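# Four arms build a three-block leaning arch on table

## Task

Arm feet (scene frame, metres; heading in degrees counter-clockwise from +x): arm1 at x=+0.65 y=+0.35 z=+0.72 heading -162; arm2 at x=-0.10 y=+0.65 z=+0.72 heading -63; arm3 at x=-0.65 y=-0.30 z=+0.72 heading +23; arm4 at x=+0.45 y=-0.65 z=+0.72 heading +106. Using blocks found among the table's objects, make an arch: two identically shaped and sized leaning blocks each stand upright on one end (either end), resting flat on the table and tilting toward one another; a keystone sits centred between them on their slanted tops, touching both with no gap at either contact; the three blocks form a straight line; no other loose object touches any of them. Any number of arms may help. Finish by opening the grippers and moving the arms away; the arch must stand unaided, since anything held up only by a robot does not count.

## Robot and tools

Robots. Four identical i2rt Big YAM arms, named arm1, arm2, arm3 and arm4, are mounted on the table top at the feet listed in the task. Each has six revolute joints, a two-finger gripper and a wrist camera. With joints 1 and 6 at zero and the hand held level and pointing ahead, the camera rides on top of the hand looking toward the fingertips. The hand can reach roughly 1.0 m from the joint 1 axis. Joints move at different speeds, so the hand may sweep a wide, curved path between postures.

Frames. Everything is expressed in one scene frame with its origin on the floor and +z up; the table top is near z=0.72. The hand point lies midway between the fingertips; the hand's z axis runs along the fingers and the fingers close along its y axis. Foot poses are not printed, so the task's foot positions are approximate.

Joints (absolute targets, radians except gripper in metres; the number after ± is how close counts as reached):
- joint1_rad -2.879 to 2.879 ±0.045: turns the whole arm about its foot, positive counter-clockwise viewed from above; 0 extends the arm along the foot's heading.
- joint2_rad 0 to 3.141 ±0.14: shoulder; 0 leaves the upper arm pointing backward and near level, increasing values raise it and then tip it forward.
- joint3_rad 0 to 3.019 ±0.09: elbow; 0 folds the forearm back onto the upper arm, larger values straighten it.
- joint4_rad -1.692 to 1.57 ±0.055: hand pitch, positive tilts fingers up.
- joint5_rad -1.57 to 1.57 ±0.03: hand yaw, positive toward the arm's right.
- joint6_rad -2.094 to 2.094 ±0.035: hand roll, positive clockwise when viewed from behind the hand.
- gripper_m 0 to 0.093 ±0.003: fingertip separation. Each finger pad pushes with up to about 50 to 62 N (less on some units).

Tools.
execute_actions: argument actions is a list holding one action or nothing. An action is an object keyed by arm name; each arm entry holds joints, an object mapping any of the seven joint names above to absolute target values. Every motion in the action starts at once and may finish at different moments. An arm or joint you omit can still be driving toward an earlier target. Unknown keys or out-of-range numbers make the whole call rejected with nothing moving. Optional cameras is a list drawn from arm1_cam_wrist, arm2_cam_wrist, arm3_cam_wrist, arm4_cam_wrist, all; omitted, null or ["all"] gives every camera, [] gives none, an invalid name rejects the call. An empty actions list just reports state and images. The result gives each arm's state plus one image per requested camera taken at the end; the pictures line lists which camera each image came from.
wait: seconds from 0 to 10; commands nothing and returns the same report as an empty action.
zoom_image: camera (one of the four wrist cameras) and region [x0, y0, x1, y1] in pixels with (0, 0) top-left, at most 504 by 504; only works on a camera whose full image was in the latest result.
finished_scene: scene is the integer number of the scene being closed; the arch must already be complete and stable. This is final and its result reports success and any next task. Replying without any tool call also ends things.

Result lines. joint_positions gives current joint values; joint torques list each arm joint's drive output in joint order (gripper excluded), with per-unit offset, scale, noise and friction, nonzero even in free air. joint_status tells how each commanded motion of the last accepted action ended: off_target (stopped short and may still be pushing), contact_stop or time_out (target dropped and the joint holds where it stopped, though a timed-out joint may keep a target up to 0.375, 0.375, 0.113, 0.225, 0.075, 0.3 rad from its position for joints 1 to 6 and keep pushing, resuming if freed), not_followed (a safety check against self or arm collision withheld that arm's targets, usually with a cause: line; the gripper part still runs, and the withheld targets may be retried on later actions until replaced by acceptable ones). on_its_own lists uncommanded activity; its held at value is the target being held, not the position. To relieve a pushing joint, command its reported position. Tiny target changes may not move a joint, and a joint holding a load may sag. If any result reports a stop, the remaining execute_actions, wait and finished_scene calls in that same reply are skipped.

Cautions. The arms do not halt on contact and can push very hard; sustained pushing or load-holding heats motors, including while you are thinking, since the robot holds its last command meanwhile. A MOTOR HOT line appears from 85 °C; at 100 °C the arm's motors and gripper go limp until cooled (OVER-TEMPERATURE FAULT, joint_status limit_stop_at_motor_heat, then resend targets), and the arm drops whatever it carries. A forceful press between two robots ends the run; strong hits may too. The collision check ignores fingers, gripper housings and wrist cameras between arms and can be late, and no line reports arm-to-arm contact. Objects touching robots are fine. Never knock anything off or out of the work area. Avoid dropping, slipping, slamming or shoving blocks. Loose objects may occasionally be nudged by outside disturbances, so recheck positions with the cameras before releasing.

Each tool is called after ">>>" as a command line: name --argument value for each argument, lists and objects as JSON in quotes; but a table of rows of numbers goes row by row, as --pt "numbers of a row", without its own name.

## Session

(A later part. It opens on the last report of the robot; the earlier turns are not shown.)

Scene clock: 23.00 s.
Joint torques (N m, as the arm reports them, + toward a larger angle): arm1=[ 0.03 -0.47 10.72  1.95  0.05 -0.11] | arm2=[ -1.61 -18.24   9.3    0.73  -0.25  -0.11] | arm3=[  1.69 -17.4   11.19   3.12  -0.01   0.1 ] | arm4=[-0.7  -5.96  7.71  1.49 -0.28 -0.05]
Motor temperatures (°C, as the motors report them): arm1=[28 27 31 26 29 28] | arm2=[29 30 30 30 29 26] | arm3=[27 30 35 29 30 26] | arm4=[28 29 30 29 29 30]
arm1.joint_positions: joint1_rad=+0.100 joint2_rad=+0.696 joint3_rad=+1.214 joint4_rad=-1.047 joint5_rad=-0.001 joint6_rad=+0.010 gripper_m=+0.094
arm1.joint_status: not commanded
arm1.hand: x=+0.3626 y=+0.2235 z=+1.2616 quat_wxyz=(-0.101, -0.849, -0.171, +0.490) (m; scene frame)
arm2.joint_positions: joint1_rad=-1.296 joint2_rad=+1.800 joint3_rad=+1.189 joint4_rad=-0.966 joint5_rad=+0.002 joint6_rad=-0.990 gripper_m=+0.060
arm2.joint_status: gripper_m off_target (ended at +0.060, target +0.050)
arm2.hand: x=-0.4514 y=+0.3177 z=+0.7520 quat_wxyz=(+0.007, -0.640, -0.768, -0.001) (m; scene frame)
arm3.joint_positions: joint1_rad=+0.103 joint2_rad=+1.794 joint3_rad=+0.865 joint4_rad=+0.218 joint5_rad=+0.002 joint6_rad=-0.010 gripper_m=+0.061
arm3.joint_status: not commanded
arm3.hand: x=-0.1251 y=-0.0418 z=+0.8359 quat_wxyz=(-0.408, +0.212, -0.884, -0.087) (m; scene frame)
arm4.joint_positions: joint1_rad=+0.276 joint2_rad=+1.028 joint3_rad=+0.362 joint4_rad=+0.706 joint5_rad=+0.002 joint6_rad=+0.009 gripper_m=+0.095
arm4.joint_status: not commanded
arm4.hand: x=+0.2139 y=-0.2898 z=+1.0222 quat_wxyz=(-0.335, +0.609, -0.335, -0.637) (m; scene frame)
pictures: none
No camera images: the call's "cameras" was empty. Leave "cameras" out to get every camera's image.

>>> execute_actions --actions '[{"arm2":{"joints":{"joint2_rad":1.2,"joint3_rad":1.3,"joint4_rad":-1.3}},"arm1":{"joints":{"joint1_rad":0.6,"joint2_rad":0.5}}}]' --cameras '[]'

>>> execute_actions --actions '[{"arm2":{"joints":{"joint1_rad":0.12,"joint4_rad":-1.55,"joint6_rad":-1.522}}}]' --cameras '[]'

>>> execute_actions --actions '[{"arm2":{"joints":{"joint2_rad":1.95,"joint3_rad":1.85,"joint4_rad":-1.45}}}]' --cameras '["arm2_cam_wrist","arm4_cam_wrist"]'

Scene clock: 26.00 s.
Joint torques (N m, as the arm reports them, + toward a larger angle): arm1=[ 0.71  3.28  9.72  2.01  0.02 -0.09] | arm2=[ -1.5  -10.17  13.68   1.25  -0.25  -0.09] | arm3=[  1.78 -16.47  11.01   3.1    0.02   0.15] | arm4=[-1.11 -5.44  7.87  1.42 -0.24 -0.06]
Motor temperatures (°C, as the motors report them): arm1=[28 27 31 26 29 28] | arm2=[29 30 31 30 29 26] | arm3=[27 30 35 29 30 26] | arm4=[28 29 31 29 29 30]
arm1.joint_positions: joint1_rad=+0.593 joint2_rad=+0.492 joint3_rad=+1.214 joint4_rad=-1.047 joint5_rad=-0.001 joint6_rad=+0.009 gripper_m=+0.094
arm1.joint_status: all done
arm1.hand: x=+0.5067 y=+0.1612 z=+1.3131 quat_wxyz=(-0.253, -0.731, -0.351, +0.527) (m; scene frame)
arm2.joint_positions: joint1_rad=-1.296 joint2_rad=+1.206 joint3_rad=+1.259 joint4_rad=-1.301 joint5_rad=+0.002 joint6_rad=-0.990 gripper_m=+0.060
arm2.joint_status: all done
arm2.hand: x=-0.3930 y=+0.3688 z=+1.0284 quat_wxyz=(+0.026, -0.631, -0.758, +0.162) (m; scene frame)
arm3.joint_positions: joint1_rad=+0.103 joint2_rad=+1.794 joint3_rad=+0.865 joint4_rad=+0.218 joint5_rad=+0.002 joint6_rad=-0.010 gripper_m=+0.061
arm3.joint_status: not commanded
arm3.hand: x=-0.1251 y=-0.0418 z=+0.8359 quat_wxyz=(-0.408, +0.212, -0.884, -0.087) (m; scene frame)
arm4.joint_positions: joint1_rad=+0.276 joint2_rad=+1.028 joint3_rad=+0.362 joint4_rad=+0.706 joint5_rad=+0.002 joint6_rad=+0.009 gripper_m=+0.095
arm4.joint_status: not commanded
arm4.hand: x=+0.2139 y=-0.2898 z=+1.0222 quat_wxyz=(-0.335, +0.609, -0.335, -0.637) (m; scene frame)
pictures: none
No camera images: the call's "cameras" was empty. Leave "cameras" out to get every camera's image.

Scene clock: 27.77 s.
Joint torques (N m, as the arm reports them, + toward a larger angle): arm1=[ 0.54  3.53  9.74  2.04  0.03 -0.11] | arm2=[-1.61 -9.86 13.06  0.21 -0.14 -0.12] | arm3=[  1.9  -16.8   11.07   2.68  -0.05   0.07] | arm4=[-1.11 -5.89  7.75  1.27 -0.24 -0.02]
Motor temperatures (°C, as the motors report them): arm1=[28 27 31 26 29 28] | arm2=[29 30 31 30 29 26] | arm3=[27 30 36 29 30 26] | arm4=[28 29 31 29 29 30]
arm1.joint_positions: joint1_rad=+0.593 joint2_rad=+0.492 joint3_rad=+1.214 joint4_rad=-1.047 joint5_rad=-0.001 joint6_rad=+0.009 gripper_m=+0.094
arm1.joint_status: not commanded
arm1.hand: x=+0.5067 y=+0.1612 z=+1.3131 quat_wxyz=(-0.253, -0.731, -0.351, +0.527) (m; scene frame)
arm2.joint_positions: joint1_rad=+0.120 joint2_rad=+1.206 joint3_rad=+1.259 joint4_rad=-1.542 joint5_rad=-0.001 joint6_rad=-1.510 gripper_m=+0.060
arm2.joint_status: all done
arm2.hand: x=+0.1042 y=+0.3619 z=+1.0099 quat_wxyz=(-0.008, +0.270, -0.962, +0.035) (m; scene frame)
arm3.joint_positions: joint1_rad=+0.103 joint2_rad=+1.794 joint3_rad=+0.865 joint4_rad=+0.218 joint5_rad=+0.002 joint6_rad=-0.010 gripper_m=+0.061
arm3.joint_status: not commanded
arm3.hand: x=-0.1251 y=-0.0418 z=+0.8359 quat_wxyz=(-0.408, +0.212, -0.884, -0.087) (m; scene frame)
arm4.joint_positions: joint1_rad=+0.276 joint2_rad=+1.028 joint3_rad=+0.362 joint4_rad=+0.706 joint5_rad=+0.002 joint6_rad=+0.009 gripper_m=+0.095
arm4.joint_status: not commanded
arm4.hand: x=+0.2139 y=-0.2898 z=+1.0222 quat_wxyz=(-0.335, +0.609, -0.335, -0.637) (m; scene frame)
pictures: none
No camera images: the call's "cameras" was empty. Leave "cameras" out to get every camera's image.

Scene clock: 29.30 s.
Joint torques (N m, as the arm reports them, + toward a larger angle): arm1=[ 0.46  3.4   9.75  2.01  0.03 -0.1 ] | arm2=[ -1.83 -27.39  14.45   0.14  -0.15  -0.13] | arm3=[  2.63 -17.2   11.06   2.85   0.04   0.1 ] | arm4=[-0.74 -5.22  7.83  1.24 -0.27 -0.03]
Motor temperatures (°C, as the motors report them): arm1=[28 27 31 26 29 28] | arm2=[29 30 31 30 29 26] | arm3=[27 30 36 29 30 26] | arm4=[28 28 31 29 29 30]
arm1.joint_positions: joint1_rad=+0.593 joint2_rad=+0.492 joint3_rad=+1.214 joint4_rad=-1.047 joint5_rad=-0.001 joint6_rad=+0.009 gripper_m=+0.094
arm1.joint_status: not commanded
arm1.hand: x=+0.5067 y=+0.1612 z=+1.3131 quat_wxyz=(-0.253, -0.731, -0.351, +0.527) (m; scene frame)
arm2.joint_positions: joint1_rad=+0.120 joint2_rad=+1.997 joint3_rad=+1.784 joint4_rad=-1.449 joint5_rad=-0.001 joint6_rad=-1.513 gripper_m=+0.060
arm2.joint_status: all done
arm2.hand: x=+0.2387 y=+0.1658 z=+0.8452 quat_wxyz=(+0.020, +0.271, -0.961, -0.047) (m; scene frame)
arm3.joint_positions: joint1_rad=+0.103 joint2_rad=+1.794 joint3_rad=+0.865 joint4_rad=+0.218 joint5_rad=+0.002 joint6_rad=-0.010 gripper_m=+0.061
arm3.joint_status: not commanded
arm3.hand: x=-0.1251 y=-0.0418 z=+0.8359 quat_wxyz=(-0.408, +0.212, -0.884, -0.087) (m; scene frame)
arm4.joint_positions: joint1_rad=+0.276 joint2_rad=+1.028 joint3_rad=+0.362 joint4_rad=+0.706 joint5_rad=+0.002 joint6_rad=+0.009 gripper_m=+0.095
arm4.joint_status: not commanded
arm4.hand: x=+0.2139 y=-0.2898 z=+1.0222 quat_wxyz=(-0.335, +0.609, -0.335, -0.637) (m; scene frame)
pictures: arm2_cam_wrist, arm4_cam_wrist
Images, in order (width x height): arm2_cam_wrist 616x616, arm4_cam_wrist 616x616.

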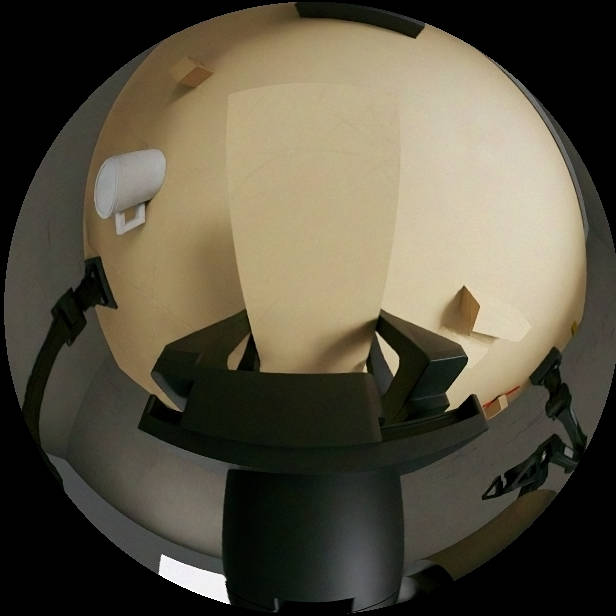

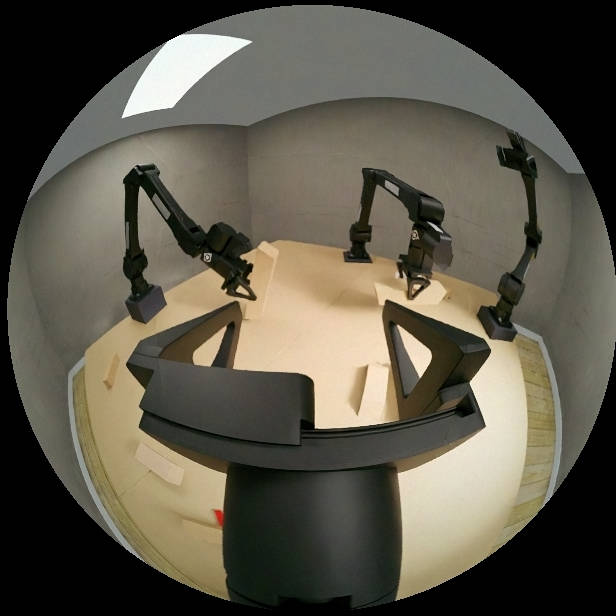

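>>> execute_actions --actions '[]'

Scene clock: 30.43 s.
Joint torques (N m, as the arm reports them, + toward a larger angle): arm1=[ 0.59  3.34  9.76  2.    0.02 -0.1 ] | arm2=[ -1.76 -27.13  14.38   0.14  -0.15  -0.12] | arm3=[  2.19 -18.04  11.13   3.03   0.01   0.1 ] | arm4=[-0.66 -5.62  7.78  1.32 -0.25 -0.02]
Motor temperatures (°C, as the motors report them): arm1=[28 27 31 26 29 28] | arm2=[29 30 31 30 29 26] | arm3=[27 30 36 29 30 26] | arm4=[28 28 31 29 29 30]
arm1.joint_positions: joint1_rad=+0.593 joint2_rad=+0.492 joint3_rad=+1.214 joint4_rad=-1.047 joint5_rad=-0.001 joint6_rad=+0.009 gripper_m=+0.094
arm1.joint_status: not commanded
arm1.hand: x=+0.5067 y=+0.1612 z=+1.3131 quat_wxyz=(-0.253, -0.731, -0.351, +0.527) (m; scene frame)
arm2.joint_positions: joint1_rad=+0.120 joint2_rad=+1.997 joint3_rad=+1.784 joint4_rad=-1.449 joint5_rad=-0.001 joint6_rad=-1.513 gripper_m=+0.060
arm2.joint_status: all done
arm2.hand: x=+0.2387 y=+0.1658 z=+0.8452 quat_wxyz=(+0.020, +0.271, -0.961, -0.047) (m; scene frame)
arm3.joint_positions: joint1_rad=+0.103 joint2_rad=+1.794 joint3_rad=+0.865 joint4_rad=+0.218 joint5_rad=+0.002 joint6_rad=-0.010 gripper_m=+0.061
arm3.joint_status: not commanded
arm3.hand: x=-0.1251 y=-0.0418 z=+0.8359 quat_wxyz=(-0.408, +0.212, -0.884, -0.087) (m; scene frame)
arm4.joint_positions: joint1_rad=+0.276 joint2_rad=+1.028 joint3_rad=+0.362 joint4_rad=+0.706 joint5_rad=+0.002 joint6_rad=+0.009 gripper_m=+0.095
arm4.joint_status: not commanded
arm4.hand: x=+0.2139 y=-0.2898 z=+1.0222 quat_wxyz=(-0.335, +0.609, -0.335, -0.637) (m; scene frame)
pictures: arm1_cam_wrist, arm2_cam_wrist, arm3_cam_wrist, arm4_cam_wrist
Images, in order (width x height): arm1_cam_wrist 616x616, arm2_cam_wrist 616x616, arm3_cam_wrist 616x616, arm4_cam_wrist 616x616.

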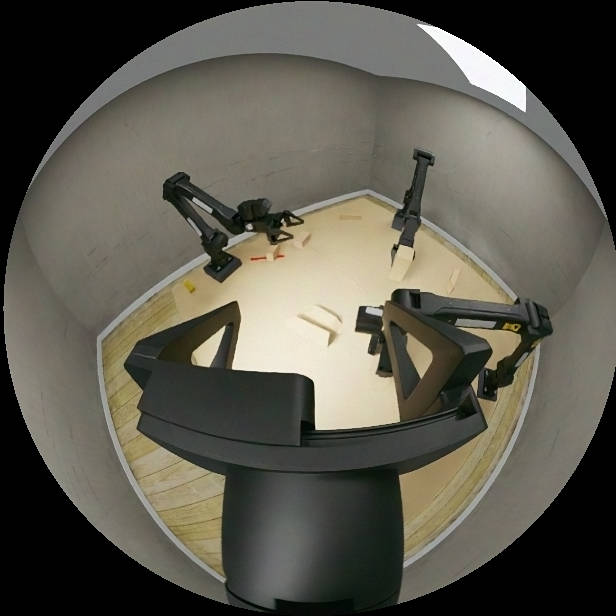

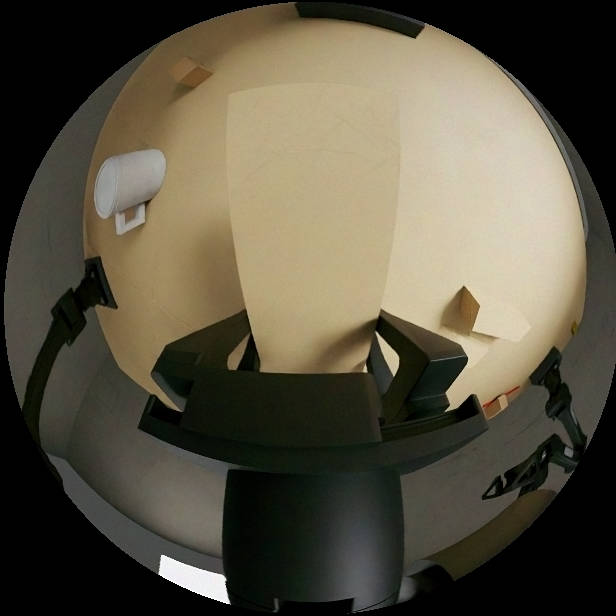

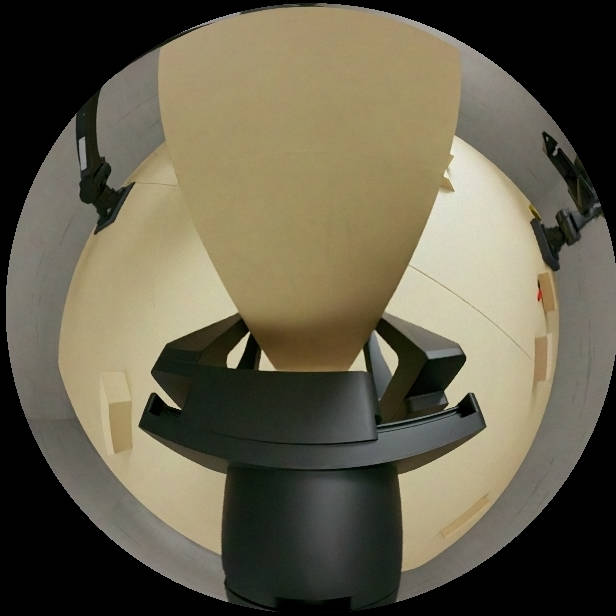

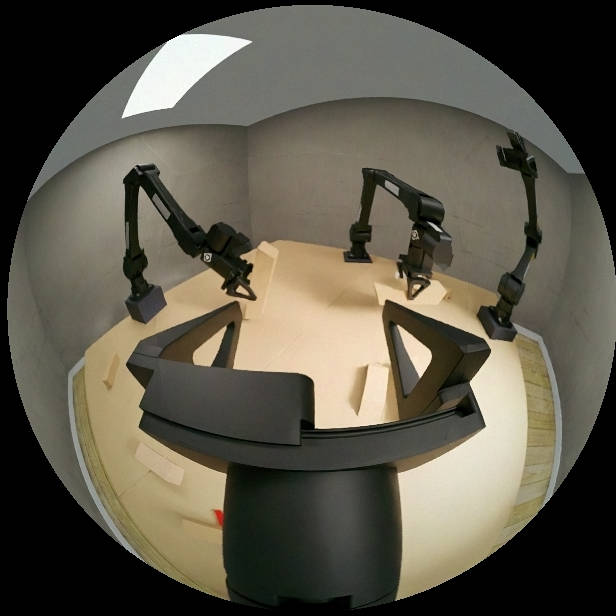

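>>> execute_actions --actions '[{"arm2":{"joints":{"joint2_rad":2.01,"joint3_rad":1.67,"joint4_rad":-1.2}}}]' --cameras '["arm2_cam_wrist","arm4_cam_wrist"]'

Scene clock: 31.83 s.
Joint torques (N m, as the arm reports them, + toward a larger angle): arm1=[ 0.62  3.54  9.73  2.04  0.03 -0.11] | arm2=[ -1.62 -24.02  10.74   0.64  -0.14  -0.11] | arm3=[  1.95 -16.64  11.2    2.98   0.04   0.14] | arm4=[-0.8  -5.15  7.96  1.38 -0.27 -0.04]
Motor temperatures (°C, as the motors report them): arm1=[28 27 31 26 29 28] | arm2=[29 30 31 30 29 26] | arm3=[27 30 36 29 30 26] | arm4=[28 28 31 29 29 30]
arm1.joint_positions: joint1_rad=+0.593 joint2_rad=+0.492 joint3_rad=+1.214 joint4_rad=-1.047 joint5_rad=-0.001 joint6_rad=+0.009 gripper_m=+0.094
arm1.joint_status: not commanded
arm1.hand: x=+0.5067 y=+0.1612 z=+1.3131 quat_wxyz=(-0.253, -0.731, -0.351, +0.527) (m; scene frame)
arm2.joint_positions: joint1_rad=+0.120 joint2_rad=+2.024 joint3_rad=+1.646 joint4_rad=-1.208 joint5_rad=-0.001 joint6_rad=-1.513 gripper_m=+0.060
arm2.joint_status: all done
arm2.hand: x=+0.2428 y=+0.1590 z=+0.7781 quat_wxyz=(+0.008, +0.271, -0.962, -0.011) (m; scene frame)
arm3.joint_positions: joint1_rad=+0.103 joint2_rad=+1.794 joint3_rad=+0.865 joint4_rad=+0.218 joint5_rad=+0.002 joint6_rad=-0.010 gripper_m=+0.061
arm3.joint_status: not commanded
arm3.hand: x=-0.1251 y=-0.0418 z=+0.8359 quat_wxyz=(-0.408, +0.212, -0.884, -0.087) (m; scene frame)
arm4.joint_positions: joint1_rad=+0.276 joint2_rad=+1.028 joint3_rad=+0.362 joint4_rad=+0.706 joint5_rad=+0.002 joint6_rad=+0.009 gripper_m=+0.095
arm4.joint_status: not commanded
arm4.hand: x=+0.2139 y=-0.2898 z=+1.0222 quat_wxyz=(-0.335, +0.609, -0.335, -0.637) (m; scene frame)
pictures: arm2_cam_wrist, arm4_cam_wrist
Images, in order (width x height): arm2_cam_wrist 616x616, arm4_cam_wrist 616x616.

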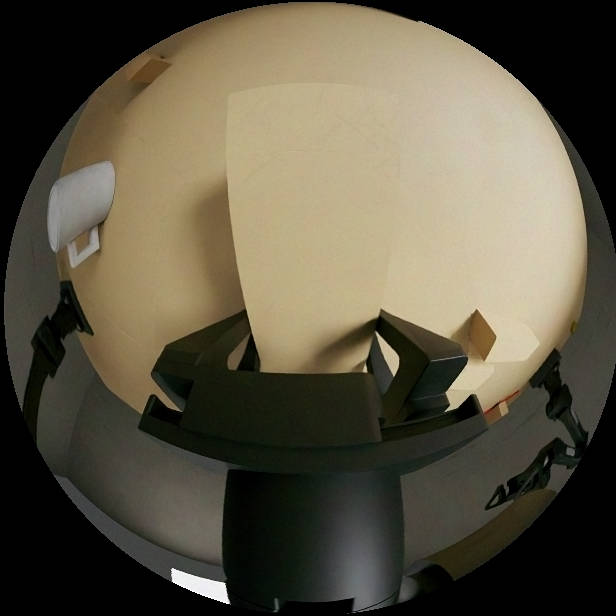

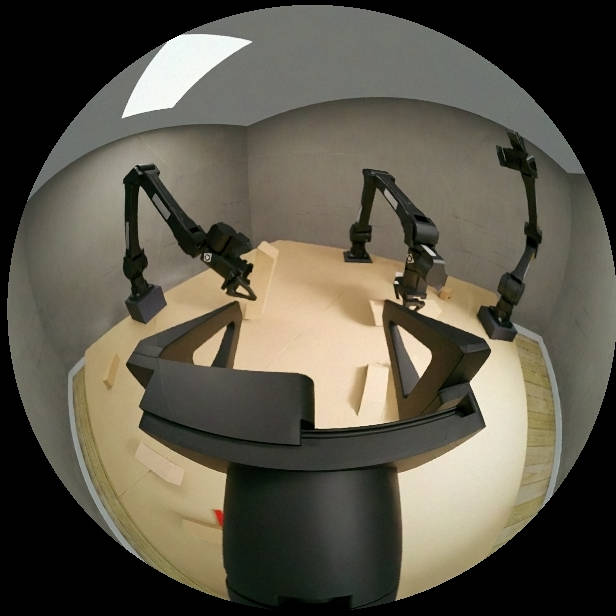

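>>> execute_actions --actions '[{"arm2":{"joints":{"joint3_rad":1.63,"joint4_rad":-1.17}}}]' --cameras '[]'

>>> execute_actions --actions '[{"arm2":{"joints":{"gripper_m":0.093}}}]' --cameras '[]'

>>> execute_actions --actions '[{"arm2":{"joints":{"joint2_rad":1.7,"joint3_rad":1.75,"joint4_rad":-1.55}}}]' --cameras '["arm2_cam_wrist","arm4_cam_wrist"]'

Scene clock: 32.70 s.
Joint torques (N m, as the arm reports them, + toward a larger angle): arm1=[ 0.54  3.28  9.75  2.01  0.02 -0.11] | arm2=[ -1.62 -23.69  10.13   0.73  -0.13  -0.12] | arm3=[  2.47 -17.79  11.24   2.94   0.     0.13] | arm4=[-0.71 -5.38  7.92  1.37 -0.26 -0.08]
Motor temperatures (°C, as the motors report them): arm1=[28 27 31 26 29 28] | arm2=[29 30 31 30 29 26] | arm3=[27 30 36 29 30 26] | arm4=[28 28 31 29 29 30]
arm1.joint_positions: joint1_rad=+0.593 joint2_rad=+0.492 joint3_rad=+1.214 joint4_rad=-1.047 joint5_rad=-0.001 joint6_rad=+0.009 gripper_m=+0.094
arm1.joint_status: not commanded
arm1.hand: x=+0.5067 y=+0.1612 z=+1.3131 quat_wxyz=(-0.253, -0.731, -0.351, +0.527) (m; scene frame)
arm2.joint_positions: joint1_rad=+0.120 joint2_rad=+2.024 joint3_rad=+1.613 joint4_rad=-1.178 joint5_rad=-0.001 joint6_rad=-1.513 gripper_m=+0.060
arm2.joint_status: all done
arm2.hand: x=+0.2394 y=+0.1637 z=+0.7665 quat_wxyz=(+0.008, +0.271, -0.962, -0.013) (m; scene frame)
arm3.joint_positions: joint1_rad=+0.103 joint2_rad=+1.794 joint3_rad=+0.865 joint4_rad=+0.218 joint5_rad=+0.002 joint6_rad=-0.010 gripper_m=+0.061
arm3.joint_status: not commanded
arm3.hand: x=-0.1251 y=-0.0418 z=+0.8359 quat_wxyz=(-0.408, +0.212, -0.884, -0.087) (m; scene frame)
arm4.joint_positions: joint1_rad=+0.276 joint2_rad=+1.028 joint3_rad=+0.362 joint4_rad=+0.706 joint5_rad=+0.002 joint6_rad=+0.009 gripper_m=+0.095
arm4.joint_status: not commanded
arm4.hand: x=+0.2139 y=-0.2898 z=+1.0222 quat_wxyz=(-0.335, +0.609, -0.335, -0.637) (m; scene frame)
pictures: none
No camera images: the call's "cameras" was empty. Leave "cameras" out to get every camera's image.

Scene clock: 33.27 s.
Joint torques (N m, as the arm reports them, + toward a larger angle): arm1=[ 0.63  3.59  9.77  1.99  0.03 -0.11] | arm2=[ -1.8  -23.79  10.07   0.68  -0.14  -0.12] | arm3=[  1.9  -16.97  11.21   2.92  -0.05   0.13] | arm4=[-0.68 -5.43  7.75  1.23 -0.22 -0.05]
Motor temperatures (°C, as the motors report them): arm1=[28 27 31 26 29 28] | arm2=[29 30 31 30 29 26] | arm3=[27 30 36 29 30 26] | arm4=[28 28 31 29 29 30]
arm1.joint_positions: joint1_rad=+0.593 joint2_rad=+0.492 joint3_rad=+1.214 joint4_rad=-1.047 joint5_rad=-0.001 joint6_rad=+0.009 gripper_m=+0.094
arm1.joint_status: not commanded
arm1.hand: x=+0.5067 y=+0.1612 z=+1.3131 quat_wxyz=(-0.253, -0.731, -0.351, +0.527) (m; scene frame)
arm2.joint_positions: joint1_rad=+0.120 joint2_rad=+2.021 joint3_rad=+1.613 joint4_rad=-1.178 joint5_rad=-0.001 joint6_rad=-1.513 gripper_m=+0.093
arm2.joint_status: all done
arm2.hand: x=+0.2396 y=+0.1634 z=+0.7680 quat_wxyz=(+0.008, +0.271, -0.962, -0.011) (m; scene frame)
arm3.joint_positions: joint1_rad=+0.103 joint2_rad=+1.794 joint3_rad=+0.865 joint4_rad=+0.218 joint5_rad=+0.002 joint6_rad=-0.010 gripper_m=+0.061
arm3.joint_status: not commanded
arm3.hand: x=-0.1251 y=-0.0418 z=+0.8359 quat_wxyz=(-0.408, +0.212, -0.884, -0.087) (m; scene frame)
arm4.joint_positions: joint1_rad=+0.276 joint2_rad=+1.028 joint3_rad=+0.362 joint4_rad=+0.706 joint5_rad=+0.002 joint6_rad=+0.009 gripper_m=+0.095
arm4.joint_status: not commanded
arm4.hand: x=+0.2139 y=-0.2898 z=+1.0222 quat_wxyz=(-0.335, +0.609, -0.335, -0.637) (m; scene frame)
pictures: none
No camera images: the call's "cameras" was empty. Leave "cameras" out to get every camera's image.

Scene clock: 34.63 s.
Joint torques (N m, as the arm reports them, + toward a larger angle): arm1=[ 0.64  3.37  9.73  2.    0.03 -0.1 ] | arm2=[ -1.64 -16.52  10.56   0.19  -0.14  -0.09] | arm3=[  1.34 -17.11  11.26   2.95  -0.04   0.1 ] | arm4=[-0.38 -5.49  7.9   1.31 -0.26 -0.06]
Motor temperatures (°C, as the motors report them): arm1=[28 27 31 26 29 28] | arm2=[29 30 31 30 29 26] | arm3=[27 30 36 29 30 26] | arm4=[28 28 31 29 29 30]
arm1.joint_positions: joint1_rad=+0.593 joint2_rad=+0.492 joint3_rad=+1.214 joint4_rad=-1.047 joint5_rad=-0.001 joint6_rad=+0.009 gripper_m=+0.094
arm1.joint_status: not commanded
arm1.hand: x=+0.5067 y=+0.1612 z=+1.3131 quat_wxyz=(-0.253, -0.731, -0.351, +0.527) (m; scene frame)
arm2.joint_positions: joint1_rad=+0.120 joint2_rad=+1.679 joint3_rad=+1.742 joint4_rad=-1.541 joint5_rad=-0.001 joint6_rad=-1.513 gripper_m=+0.093
arm2.joint_status: all done
arm2.hand: x=+0.2082 y=+0.2120 z=+1.0032 quat_wxyz=(-0.010, +0.271, -0.962, +0.040) (m; scene frame)
arm3.joint_positions: joint1_rad=+0.103 joint2_rad=+1.794 joint3_rad=+0.865 joint4_rad=+0.218 joint5_rad=+0.002 joint6_rad=-0.010 gripper_m=+0.061
arm3.joint_status: not commanded
arm3.hand: x=-0.1251 y=-0.0418 z=+0.8359 quat_wxyz=(-0.408, +0.212, -0.884, -0.087) (m; scene frame)
arm4.joint_positions: joint1_rad=+0.276 joint2_rad=+1.028 joint3_rad=+0.362 joint4_rad=+0.706 joint5_rad=+0.002 joint6_rad=+0.009 gripper_m=+0.095
arm4.joint_status: not commanded
arm4.hand: x=+0.2139 y=-0.2898 z=+1.0222 quat_wxyz=(-0.335, +0.609, -0.335, -0.637) (m; scene frame)
pictures: arm2_cam_wrist, arm4_cam_wrist
Images, in order (width x height): arm2_cam_wrist 616x616, arm4_cam_wrist 616x616.

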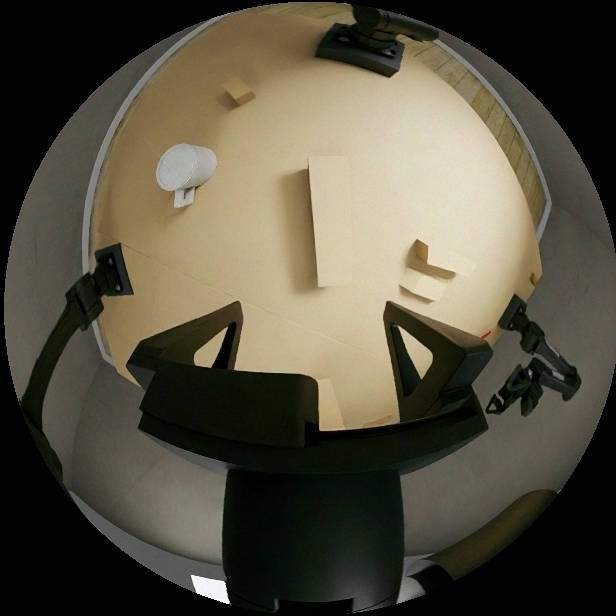

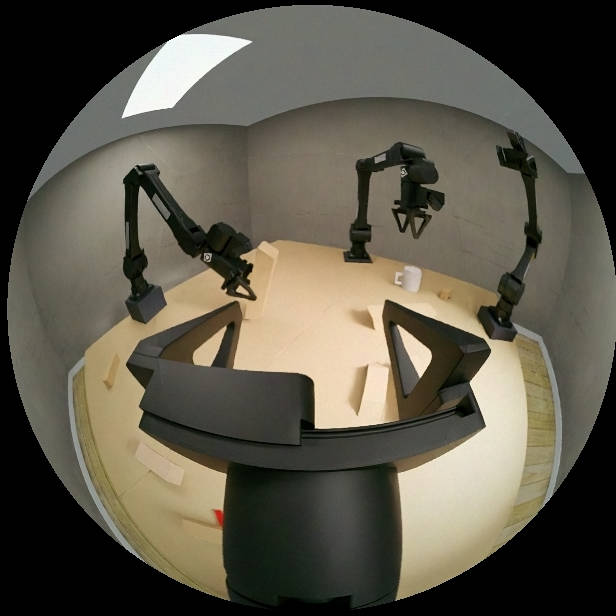

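>>> execute_actions --actions '[{"arm2":{"joints":{"joint1_rad":-1.0,"joint2_rad":1.6,"joint3_rad":1.6,"joint4_rad":-1.57,"joint6_rad":0}},"arm1":{"joints":{"joint1_rad":0.138,"joint6_rad":-0.05}}}]' --cameras '["arm2_cam_wrist"]'

>>> execute_actions --actions '[{"arm1":{"joints":{"joint2_rad":1.538,"joint3_rad":1.065,"joint4_rad":-1.09}}}]' --cameras '["arm1_cam_wrist","arm4_cam_wrist"]'

Scene clock: 37.20 s.
Joint torques (N m, as the arm reports them, + toward a larger angle): arm1=[-0.91  3.54  9.69  2.03  0.02 -0.11] | arm2=[ -1.08 -18.59   9.4    0.13  -0.06   0.11] | arm3=[  1.66 -17.92  11.15   2.83  -0.01   0.13] | arm4=[-0.78 -5.47  7.94  1.41 -0.23 -0.02]
Motor temperatures (°C, as the motors report them): arm1=[28 27 31 26 29 28] | arm2=[29 30 31 30 29 26] | arm3=[27 30 36 30 30 26] | arm4=[28 28 31 29 29 30]
arm1.joint_positions: joint1_rad=+0.144 joint2_rad=+0.492 joint3_rad=+1.214 joint4_rad=-1.047 joint5_rad=-0.001 joint6_rad=-0.040 gripper_m=+0.094
arm1.joint_status: all done
arm1.hand: x=+0.4402 y=+0.2449 z=+1.3138 quat_wxyz=(-0.117, -0.786, -0.198, +0.574) (m; scene frame)
arm2.joint_positions: joint1_rad=-1.005 joint2_rad=+1.620 joint3_rad=+1.605 joint4_rad=-1.562 joint5_rad=+0.001 joint6_rad=-0.012 gripper_m=+0.093
arm2.joint_status: all done
arm2.hand: x=-0.3392 y=+0.2265 z=+0.9854 quat_wxyz=(+0.007, -0.862, -0.508, +0.002) (m; scene frame)
arm3.joint_positions: joint1_rad=+0.103 joint2_rad=+1.794 joint3_rad=+0.865 joint4_rad=+0.218 joint5_rad=+0.002 joint6_rad=-0.010 gripper_m=+0.061
arm3.joint_status: not commanded
arm3.hand: x=-0.1251 y=-0.0418 z=+0.8359 quat_wxyz=(-0.408, +0.212, -0.884, -0.087) (m; scene frame)
arm4.joint_positions: joint1_rad=+0.276 joint2_rad=+1.028 joint3_rad=+0.362 joint4_rad=+0.706 joint5_rad=+0.002 joint6_rad=+0.009 gripper_m=+0.095
arm4.joint_status: not commanded
arm4.hand: x=+0.2139 y=-0.2898 z=+1.0222 quat_wxyz=(-0.335, +0.609, -0.335, -0.637) (m; scene frame)
pictures: arm2_cam_wrist
Images, in order (width x height): arm2_cam_wrist 616x616.

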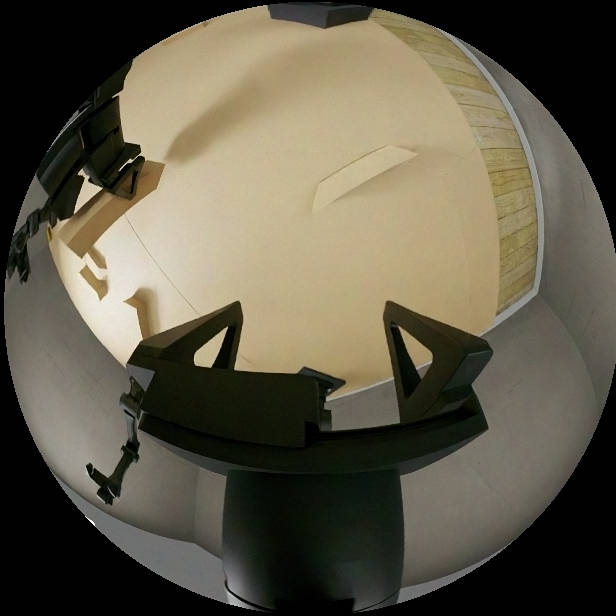

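Scene clock: 38.83 s.
Joint torques (N m, as the arm reports them, + toward a larger angle): arm1=[ -0.88 -12.14   8.98  -0.69   0.03  -0.1 ] | arm2=[ -1.42 -18.74   9.4    0.06  -0.07   0.12] | arm3=[  1.9  -17.47  11.29   2.85   0.01   0.19] | arm4=[-0.63 -5.95  7.8   1.32 -0.22 -0.05]
Motor temperatures (°C, as the motors report them): arm1=[28 27 31 26 29 28] | arm2=[29 30 31 30 29 26] | arm3=[27 30 36 30 30 26] | arm4=[28 28 31 29 29 30]
arm1.joint_positions: joint1_rad=+0.144 joint2_rad=+1.535 joint3_rad=+1.060 joint4_rad=-1.079 joint5_rad=-0.001 joint6_rad=-0.040 gripper_m=+0.094
arm1.joint_status: all done
arm1.hand: x=+0.2743 y=+0.1680 z=+0.8626 quat_wxyz=(+0.000, -0.970, -0.242, +0.012) (m; scene frame)
arm2.joint_positions: joint1_rad=-1.005 joint2_rad=+1.620 joint3_rad=+1.605 joint4_rad=-1.562 joint5_rad=+0.001 joint6_rad=-0.012 gripper_m=+0.093
arm2.joint_status: not commanded
arm2.hand: x=-0.3392 y=+0.2265 z=+0.9854 quat_wxyz=(+0.007, -0.862, -0.507, +0.002) (m; scene frame)
arm3.joint_positions: joint1_rad=+0.103 joint2_rad=+1.794 joint3_rad=+0.865 joint4_rad=+0.218 joint5_rad=+0.002 joint6_rad=-0.010 gripper_m=+0.061
arm3.joint_status: not commanded
arm3.hand: x=-0.1251 y=-0.0418 z=+0.8359 quat_wxyz=(-0.408, +0.212, -0.884, -0.087) (m; scene frame)
arm4.joint_positions: joint1_rad=+0.276 joint2_rad=+1.028 joint3_rad=+0.362 joint4_rad=+0.706 joint5_rad=+0.002 joint6_rad=+0.009 gripper_m=+0.095
arm4.joint_status: not commanded
arm4.hand: x=+0.2139 y=-0.2898 z=+1.0222 quat_wxyz=(-0.335, +0.609, -0.335, -0.637) (m; scene frame)
pictures: arm1_cam_wrist, arm4_cam_wrist
Images, in order (width x height): arm1_cam_wrist 616x616, arm4_cam_wrist 616x616.

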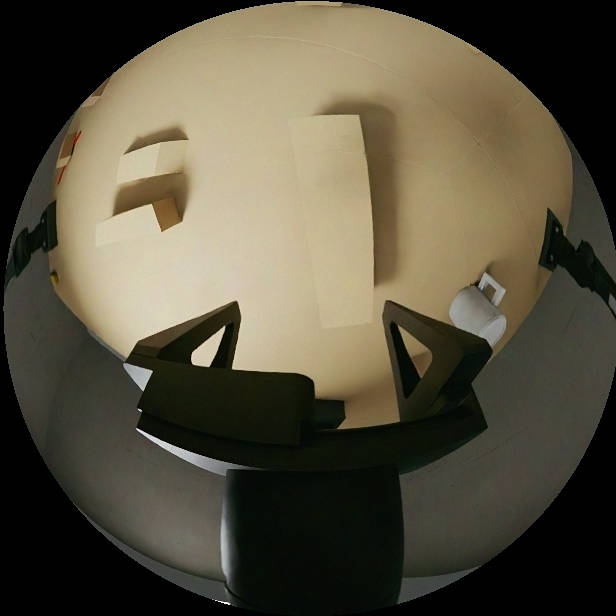

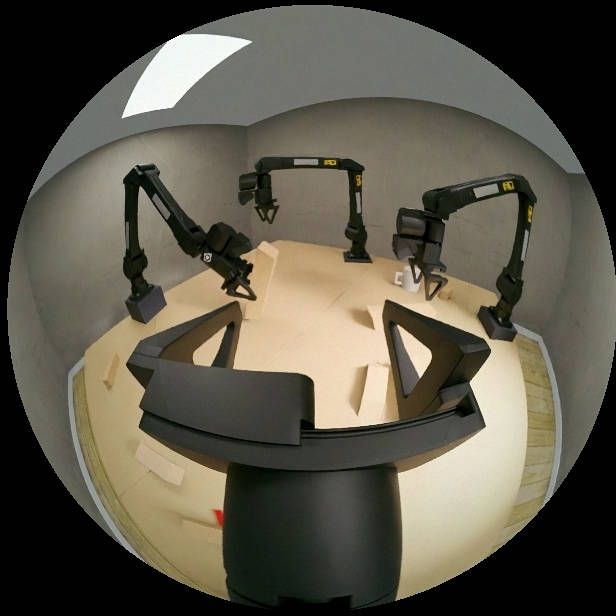

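>>> execute_actions --actions '[{"arm1":{"joints":{"joint1_rad":0.112,"joint2_rad":1.72,"joint3_rad":1.02,"joint4_rad":-0.85,"joint6_rad":-0.1}}}]' --cameras '["arm1_cam_wrist"]'

Scene clock: 40.07 s.
Joint torques (N m, as the arm reports them, + toward a larger angle): arm1=[ -0.62 -13.72   7.51   0.34  -0.12  -0.12] | arm2=[ -1.24 -18.87   9.43   0.12  -0.07   0.11] | arm3=[  2.19 -16.5   11.21   2.87  -0.05   0.16] | arm4=[-0.46 -5.32  8.02  1.31 -0.27 -0.06]
Motor temperatures (°C, as the motors report them): arm1=[28 27 31 26 29 28] | arm2=[29 30 31 30 29 26] | arm3=[27 30 36 30 30 26] | arm4=[28 28 31 29 29 30]
arm1.joint_positions: joint1_rad=+0.116 joint2_rad=+1.715 joint3_rad=+1.018 joint4_rad=-0.863 joint5_rad=+0.003 joint6_rad=-0.090 gripper_m=+0.094
arm1.joint_status: all done
arm1.hand: x=+0.2512 y=+0.1718 z=+0.7762 quat_wxyz=(+0.003, -0.968, -0.253, +0.009) (m; scene frame)
arm2.joint_positions: joint1_rad=-1.005 joint2_rad=+1.620 joint3_rad=+1.605 joint4_rad=-1.562 joint5_rad=+0.001 joint6_rad=-0.012 gripper_m=+0.093
arm2.joint_status: not commanded
arm2.hand: x=-0.3392 y=+0.2265 z=+0.9854 quat_wxyz=(+0.007, -0.862, -0.507, +0.002) (m; scene frame)
arm3.joint_positions: joint1_rad=+0.103 joint2_rad=+1.794 joint3_rad=+0.865 joint4_rad=+0.218 joint5_rad=+0.002 joint6_rad=-0.010 gripper_m=+0.061
arm3.joint_status: not commanded
arm3.hand: x=-0.1251 y=-0.0418 z=+0.8359 quat_wxyz=(-0.408, +0.212, -0.884, -0.087) (m; scene frame)
arm4.joint_positions: joint1_rad=+0.276 joint2_rad=+1.028 joint3_rad=+0.362 joint4_rad=+0.706 joint5_rad=+0.002 joint6_rad=+0.009 gripper_m=+0.095
arm4.joint_status: not commanded
arm4.hand: x=+0.2139 y=-0.2898 z=+1.0222 quat_wxyz=(-0.335, +0.609, -0.335, -0.637) (m; scene frame)
pictures: arm1_cam_wrist
Images, in order (width x height): arm1_cam_wrist 616x616.

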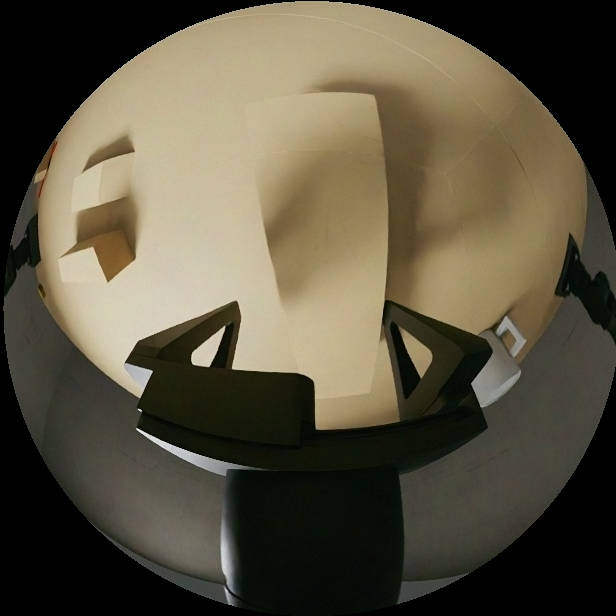

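>>> execute_actions --actions '[{"arm1":{"joints":{"joint1_rad":0.085,"joint2_rad":1.70,"joint3_rad":0.95,"joint4_rad":-0.76}}}]' --cameras '["arm1_cam_wrist"]'

Scene clock: 41.17 s.
Joint torques (N m, as the arm reports them, + toward a larger angle): arm1=[ -0.54 -14.72   7.24   0.42  -0.09  -0.11] | arm2=[ -1.23 -18.63   9.4    0.14  -0.08   0.12] | arm3=[  1.97 -17.28  11.14   3.04  -0.02   0.11] | arm4=[-0.28 -5.58  7.79  1.39 -0.28 -0.02]
Motor temperatures (°C, as the motors report them): arm1=[28 27 31 26 29 28] | arm2=[29 30 31 30 29 26] | arm3=[27 30 36 30 30 26] | arm4=[28 28 31 29 29 30]
arm1.joint_positions: joint1_rad=+0.089 joint2_rad=+1.715 joint3_rad=+0.946 joint4_rad=-0.774 joint5_rad=+0.002 joint6_rad=-0.091 gripper_m=+0.094
arm1.joint_status: all done
arm1.hand: x=+0.2596 y=+0.1880 z=+0.7558 quat_wxyz=(+0.001, -0.971, -0.240, +0.017) (m; scene frame)
arm2.joint_positions: joint1_rad=-1.005 joint2_rad=+1.620 joint3_rad=+1.605 joint4_rad=-1.562 joint5_rad=+0.001 joint6_rad=-0.012 gripper_m=+0.093
arm2.joint_status: not commanded
arm2.hand: x=-0.3392 y=+0.2265 z=+0.9854 quat_wxyz=(+0.007, -0.862, -0.507, +0.002) (m; scene frame)
arm3.joint_positions: joint1_rad=+0.103 joint2_rad=+1.794 joint3_rad=+0.865 joint4_rad=+0.218 joint5_rad=+0.002 joint6_rad=-0.010 gripper_m=+0.061
arm3.joint_status: not commanded
arm3.hand: x=-0.1251 y=-0.0418 z=+0.8359 quat_wxyz=(-0.408, +0.212, -0.884, -0.087) (m; scene frame)
arm4.joint_positions: joint1_rad=+0.276 joint2_rad=+1.028 joint3_rad=+0.362 joint4_rad=+0.706 joint5_rad=+0.002 joint6_rad=+0.009 gripper_m=+0.095
arm4.joint_status: not commanded
arm4.hand: x=+0.2139 y=-0.2898 z=+1.0222 quat_wxyz=(-0.335, +0.609, -0.335, -0.637) (m; scene frame)
pictures: arm1_cam_wrist
Images, in order (width x height): arm1_cam_wrist 616x616.

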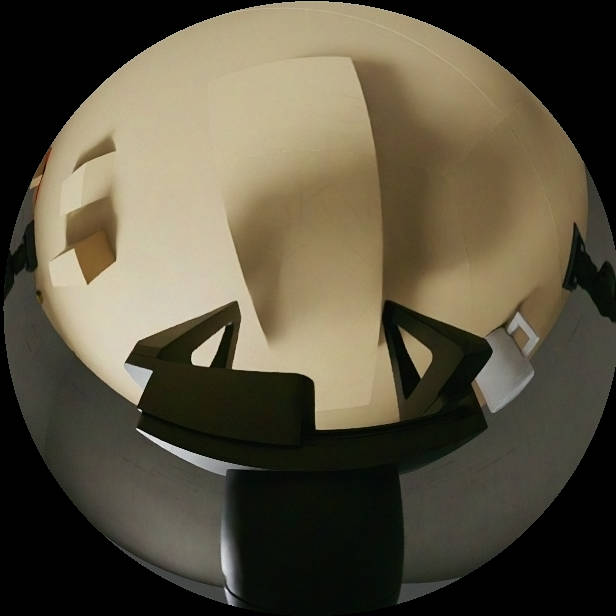

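>>> execute_actions --actions '[{"arm1":{"joints":{"joint6_rad":-0.18}}}]' --cameras '[]'

>>> execute_actions --actions '[{"arm1":{"joints":{"gripper_m":0.05}}}]' --cameras '["arm1_cam_wrist"]'

>>> execute_actions --actions '[{"arm1":{"joints":{"joint2_rad":1.5,"joint3_rad":1.1}}}]' --cameras '[]'

>>> execute_actions --actions '[{"arm1":{"joints":{"joint1_rad":0.16,"joint4_rad":0.75,"joint6_rad":0}}}]' --cameras '["arm1_cam_wrist","arm4_cam_wrist"]'

Scene clock: 42.40 s.
Joint torques (N m, as the arm reports them, + toward a larger angle): arm1=[ -0.72 -14.85   7.28   0.43  -0.1   -0.11] | arm2=[ -1.17 -18.5    9.38   0.15  -0.07   0.11] | arm3=[  2.71 -17.27  11.29   2.87  -0.03   0.12] | arm4=[-1.09 -5.29  7.81  1.33 -0.24 -0.03]
Motor temperatures (°C, as the motors report them): arm1=[28 27 31 26 29 28] | arm2=[29 31 31 30 29 26] | arm3=[27 31 36 30 30 26] | arm4=[28 28 31 29 29 30]
arm1.joint_positions: joint1_rad=+0.089 joint2_rad=+1.715 joint3_rad=+0.946 joint4_rad=-0.774 joint5_rad=+0.002 joint6_rad=-0.170 gripper_m=+0.094
arm1.joint_status: all done
arm1.hand: x=+0.2596 y=+0.1880 z=+0.7558 quat_wxyz=(+0.002, -0.960, -0.278, +0.017) (m; scene frame)
arm2.joint_positions: joint1_rad=-1.005 joint2_rad=+1.620 joint3_rad=+1.605 joint4_rad=-1.562 joint5_rad=+0.001 joint6_rad=-0.012 gripper_m=+0.093
arm2.joint_status: not commanded
arm2.hand: x=-0.3392 y=+0.2265 z=+0.9854 quat_wxyz=(+0.007, -0.862, -0.507, +0.002) (m; scene frame)
arm3.joint_positions: joint1_rad=+0.103 joint2_rad=+1.794 joint3_rad=+0.865 joint4_rad=+0.218 joint5_rad=+0.002 joint6_rad=-0.010 gripper_m=+0.061
arm3.joint_status: not commanded
arm3.hand: x=-0.1251 y=-0.0418 z=+0.8359 quat_wxyz=(-0.408, +0.212, -0.884, -0.087) (m; scene frame)
arm4.joint_positions: joint1_rad=+0.276 joint2_rad=+1.028 joint3_rad=+0.362 joint4_rad=+0.706 joint5_rad=+0.002 joint6_rad=+0.009 gripper_m=+0.095
arm4.joint_status: not commanded
arm4.hand: x=+0.2139 y=-0.2898 z=+1.0222 quat_wxyz=(-0.335, +0.609, -0.335, -0.637) (m; scene frame)
pictures: none
No camera images: the call's "cameras" was empty. Leave "cameras" out to get every camera's image.

Scene clock: 42.97 s.
Joint torques (N m, as the arm reports them, + toward a larger angle): arm1=[ -0.49 -14.85   7.33   0.42  -0.12  -0.09] | arm2=[ -1.12 -18.66   9.4    0.09  -0.07   0.12] | arm3=[  3.13 -17.04  11.12   2.88  -0.01   0.11] | arm4=[-0.53 -5.39  7.84  1.34 -0.25 -0.02]
Motor temperatures (°C, as the motors report them): arm1=[28 27 31 26 29 28] | arm2=[29 31 31 30 29 26] | arm3=[27 31 36 30 30 26] | arm4=[28 28 31 29 29 30]
arm1.joint_positions: joint1_rad=+0.088 joint2_rad=+1.715 joint3_rad=+0.946 joint4_rad=-0.773 joint5_rad=+0.003 joint6_rad=-0.172 gripper_m=+0.060
arm1.joint_status: gripper_m off_target (ended at +0.060, target +0.050)
arm1.hand: x=+0.2592 y=+0.1885 z=+0.7558 quat_wxyz=(+0.002, -0.960, -0.279, +0.017) (m; scene frame)
arm2.joint_positions: joint1_rad=-1.005 joint2_rad=+1.620 joint3_rad=+1.605 joint4_rad=-1.562 joint5_rad=+0.001 joint6_rad=-0.012 gripper_m=+0.093
arm2.joint_status: not commanded
arm2.hand: x=-0.3392 y=+0.2265 z=+0.9854 quat_wxyz=(+0.007, -0.862, -0.507, +0.002) (m; scene frame)
arm3.joint_positions: joint1_rad=+0.103 joint2_rad=+1.794 joint3_rad=+0.865 joint4_rad=+0.218 joint5_rad=+0.002 joint6_rad=-0.010 gripper_m=+0.061
arm3.joint_status: not commanded
arm3.hand: x=-0.1251 y=-0.0418 z=+0.8359 quat_wxyz=(-0.408, +0.212, -0.884, -0.087) (m; scene frame)
arm4.joint_positions: joint1_rad=+0.276 joint2_rad=+1.028 joint3_rad=+0.362 joint4_rad=+0.706 joint5_rad=+0.002 joint6_rad=+0.009 gripper_m=+0.095
arm4.joint_status: not commanded
arm4.hand: x=+0.2139 y=-0.2898 z=+1.0222 quat_wxyz=(-0.335, +0.609, -0.335, -0.637) (m; scene frame)
pictures: arm1_cam_wrist
Images, in order (width x height): arm1_cam_wrist 616x616.

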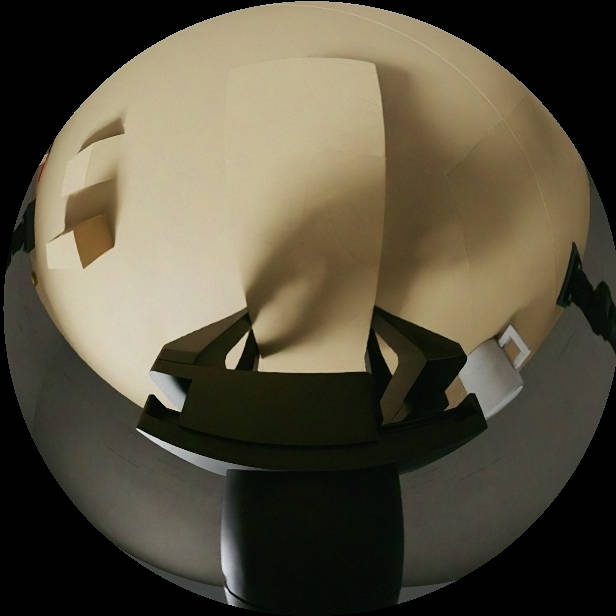

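Scene clock: 44.13 s.
Joint torques (N m, as the arm reports them, + toward a larger angle): arm1=[ -0.48 -13.68  12.44   0.9   -0.12  -0.1 ] | arm2=[ -1.19 -18.69   9.4    0.16  -0.07   0.12] | arm3=[  1.9  -18.15  11.24   2.99   0.02   0.13] | arm4=[-0.77 -5.73  7.81  1.23 -0.25 -0.05]
Motor temperatures (°C, as the motors report them): arm1=[28 27 31 26 29 28] | arm2=[29 31 31 30 29 26] | arm3=[27 31 36 30 30 26] | arm4=[28 28 31 29 29 30]
arm1.joint_positions: joint1_rad=+0.088 joint2_rad=+1.510 joint3_rad=+1.065 joint4_rad=-0.773 joint5_rad=+0.003 joint6_rad=-0.172 gripper_m=+0.060
arm1.joint_status: all done
arm1.hand: x=+0.1941 y=+0.1607 z=+0.8898 quat_wxyz=(-0.016, -0.945, -0.274, +0.178) (m; scene frame)
arm2.joint_positions: joint1_rad=-1.005 joint2_rad=+1.620 joint3_rad=+1.605 joint4_rad=-1.562 joint5_rad=+0.001 joint6_rad=-0.012 gripper_m=+0.093
arm2.joint_status: not commanded
arm2.hand: x=-0.3392 y=+0.2265 z=+0.9854 quat_wxyz=(+0.007, -0.862, -0.507, +0.002) (m; scene frame)
arm3.joint_positions: joint1_rad=+0.103 joint2_rad=+1.794 joint3_rad=+0.865 joint4_rad=+0.218 joint5_rad=+0.002 joint6_rad=-0.010 gripper_m=+0.061
arm3.joint_status: not commanded
arm3.hand: x=-0.1251 y=-0.0418 z=+0.8359 quat_wxyz=(-0.408, +0.212, -0.884, -0.087) (m; scene frame)
arm4.joint_positions: joint1_rad=+0.276 joint2_rad=+1.028 joint3_rad=+0.362 joint4_rad=+0.706 joint5_rad=+0.002 joint6_rad=+0.009 gripper_m=+0.095
arm4.joint_status: not commanded
arm4.hand: x=+0.2139 y=-0.2898 z=+1.0222 quat_wxyz=(-0.335, +0.609, -0.335, -0.637) (m; scene frame)
pictures: none
No camera images: the call's "cameras" was empty. Leave "cameras" out to get every camera's image.

Scene clock: 45.90 s.
Joint torques (N m, as the arm reports them, + toward a larger angle): arm1=[ -0.61 -15.64  13.18   3.34   0.04   0.08] | arm2=[ -1.18 -18.56   9.43   0.1   -0.08   0.11] | arm3=[  2.35 -17.72  11.12   2.85   0.02   0.1 ] | arm4=[-0.55 -5.52  7.72  1.31 -0.24 -0.05]
Motor temperatures (°C, as the motors report them): arm1=[28 28 31 26 29 28] | arm2=[29 31 31 30 29 26] | arm3=[27 31 36 30 30 26] | arm4=[28 28 31 29 29 30]
arm1.joint_positions: joint1_rad=+0.166 joint2_rad=+1.519 joint3_rad=+1.065 joint4_rad=+0.698 joint5_rad=-0.001 joint6_rad=-0.010 gripper_m=+0.060
arm1.joint_status: all done
arm1.hand: x=+0.0737 y=+0.0538 z=+1.1769 quat_wxyz=(-0.179, -0.595, -0.148, +0.769) (m; scene frame)
arm2.joint_positions: joint1_rad=-1.005 joint2_rad=+1.620 joint3_rad=+1.605 joint4_rad=-1.562 joint5_rad=+0.001 joint6_rad=-0.012 gripper_m=+0.093
arm2.joint_status: not commanded
arm2.hand: x=-0.3392 y=+0.2265 z=+0.9854 quat_wxyz=(+0.007, -0.862, -0.507, +0.002) (m; scene frame)
arm3.joint_positions: joint1_rad=+0.103 joint2_rad=+1.794 joint3_rad=+0.865 joint4_rad=+0.218 joint5_rad=+0.002 joint6_rad=-0.010 gripper_m=+0.061
arm3.joint_status: not commanded
arm3.hand: x=-0.1251 y=-0.0418 z=+0.8359 quat_wxyz=(-0.408, +0.212, -0.884, -0.087) (m; scene frame)
arm4.joint_positions: joint1_rad=+0.276 joint2_rad=+1.028 joint3_rad=+0.362 joint4_rad=+0.706 joint5_rad=+0.002 joint6_rad=+0.009 gripper_m=+0.095
arm4.joint_status: not commanded
arm4.hand: x=+0.2139 y=-0.2898 z=+1.0222 quat_wxyz=(-0.335, +0.609, -0.335, -0.637) (m; scene frame)
pictures: arm1_cam_wrist, arm4_cam_wrist
Images, in order (width x height): arm1_cam_wrist 616x616, arm4_cam_wrist 616x616.

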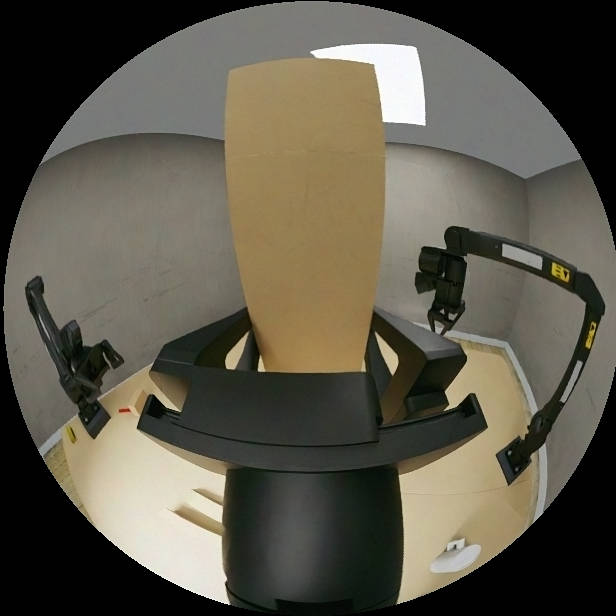

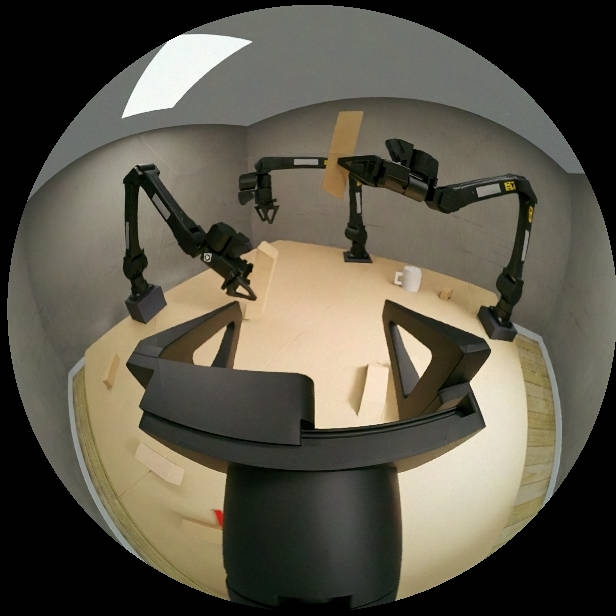

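>>> execute_actions --actions '[{"arm1":{"joints":{"joint2_rad":1.72,"joint3_rad":0.81,"joint4_rad":0.64}}}]' --cameras '["arm4_cam_wrist"]'

Scene clock: 47.60 s.
Joint torques (N m, as the arm reports them, + toward a larger angle): arm1=[ -0.66 -17.88  11.93   3.1    0.03   0.09] | arm2=[ -1.16 -18.63   9.38   0.1   -0.07   0.11] | arm3=[  2.11 -17.68  11.18   3.1    0.03   0.08] | arm4=[-0.81 -5.6   7.97  1.27 -0.26 -0.04]
Motor temperatures (°C, as the motors report them): arm1=[28 28 31 26 29 28] | arm2=[29 31 31 30 29 26] | arm3=[27 31 36 30 30 26] | arm4=[28 28 31 29 29 30]
arm1.joint_positions: joint1_rad=+0.166 joint2_rad=+1.766 joint3_rad=+0.753 joint4_rad=+0.596 joint5_rad=-0.001 joint6_rad=-0.009 gripper_m=+0.060
arm1.joint_status: all done
arm1.hand: x=+0.1274 y=+0.0834 z=+0.8376 quat_wxyz=(-0.123, -0.812, -0.201, +0.534) (m; scene frame)
arm2.joint_positions: joint1_rad=-1.005 joint2_rad=+1.620 joint3_rad=+1.605 joint4_rad=-1.562 joint5_rad=+0.001 joint6_rad=-0.012 gripper_m=+0.093
arm2.joint_status: not commanded
arm2.hand: x=-0.3392 y=+0.2265 z=+0.9854 quat_wxyz=(+0.007, -0.862, -0.507, +0.002) (m; scene frame)
arm3.joint_positions: joint1_rad=+0.103 joint2_rad=+1.794 joint3_rad=+0.865 joint4_rad=+0.218 joint5_rad=+0.002 joint6_rad=-0.010 gripper_m=+0.061
arm3.joint_status: not commanded
arm3.hand: x=-0.1251 y=-0.0418 z=+0.8359 quat_wxyz=(-0.408, +0.212, -0.884, -0.087) (m; scene frame)
arm4.joint_positions: joint1_rad=+0.276 joint2_rad=+1.028 joint3_rad=+0.362 joint4_rad=+0.706 joint5_rad=+0.002 joint6_rad=+0.009 gripper_m=+0.095
arm4.joint_status: not commanded
arm4.hand: x=+0.2139 y=-0.2898 z=+1.0222 quat_wxyz=(-0.335, +0.609, -0.335, -0.637) (m; scene frame)
pictures: arm4_cam_wrist
Images, in order (width x height): arm4_cam_wrist 616x616.

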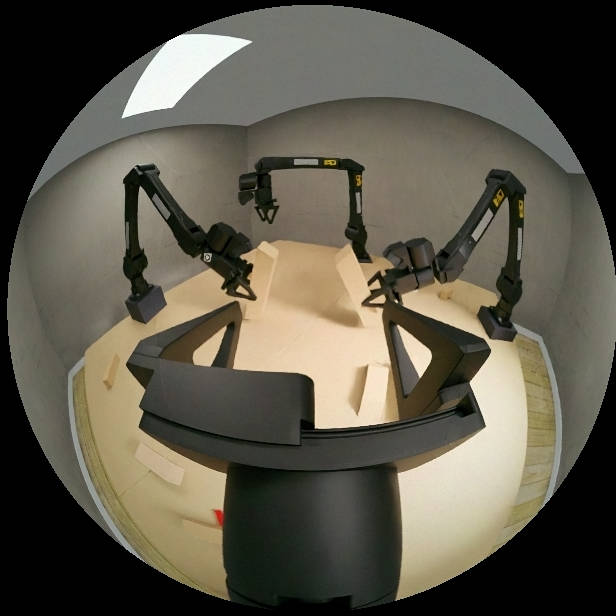

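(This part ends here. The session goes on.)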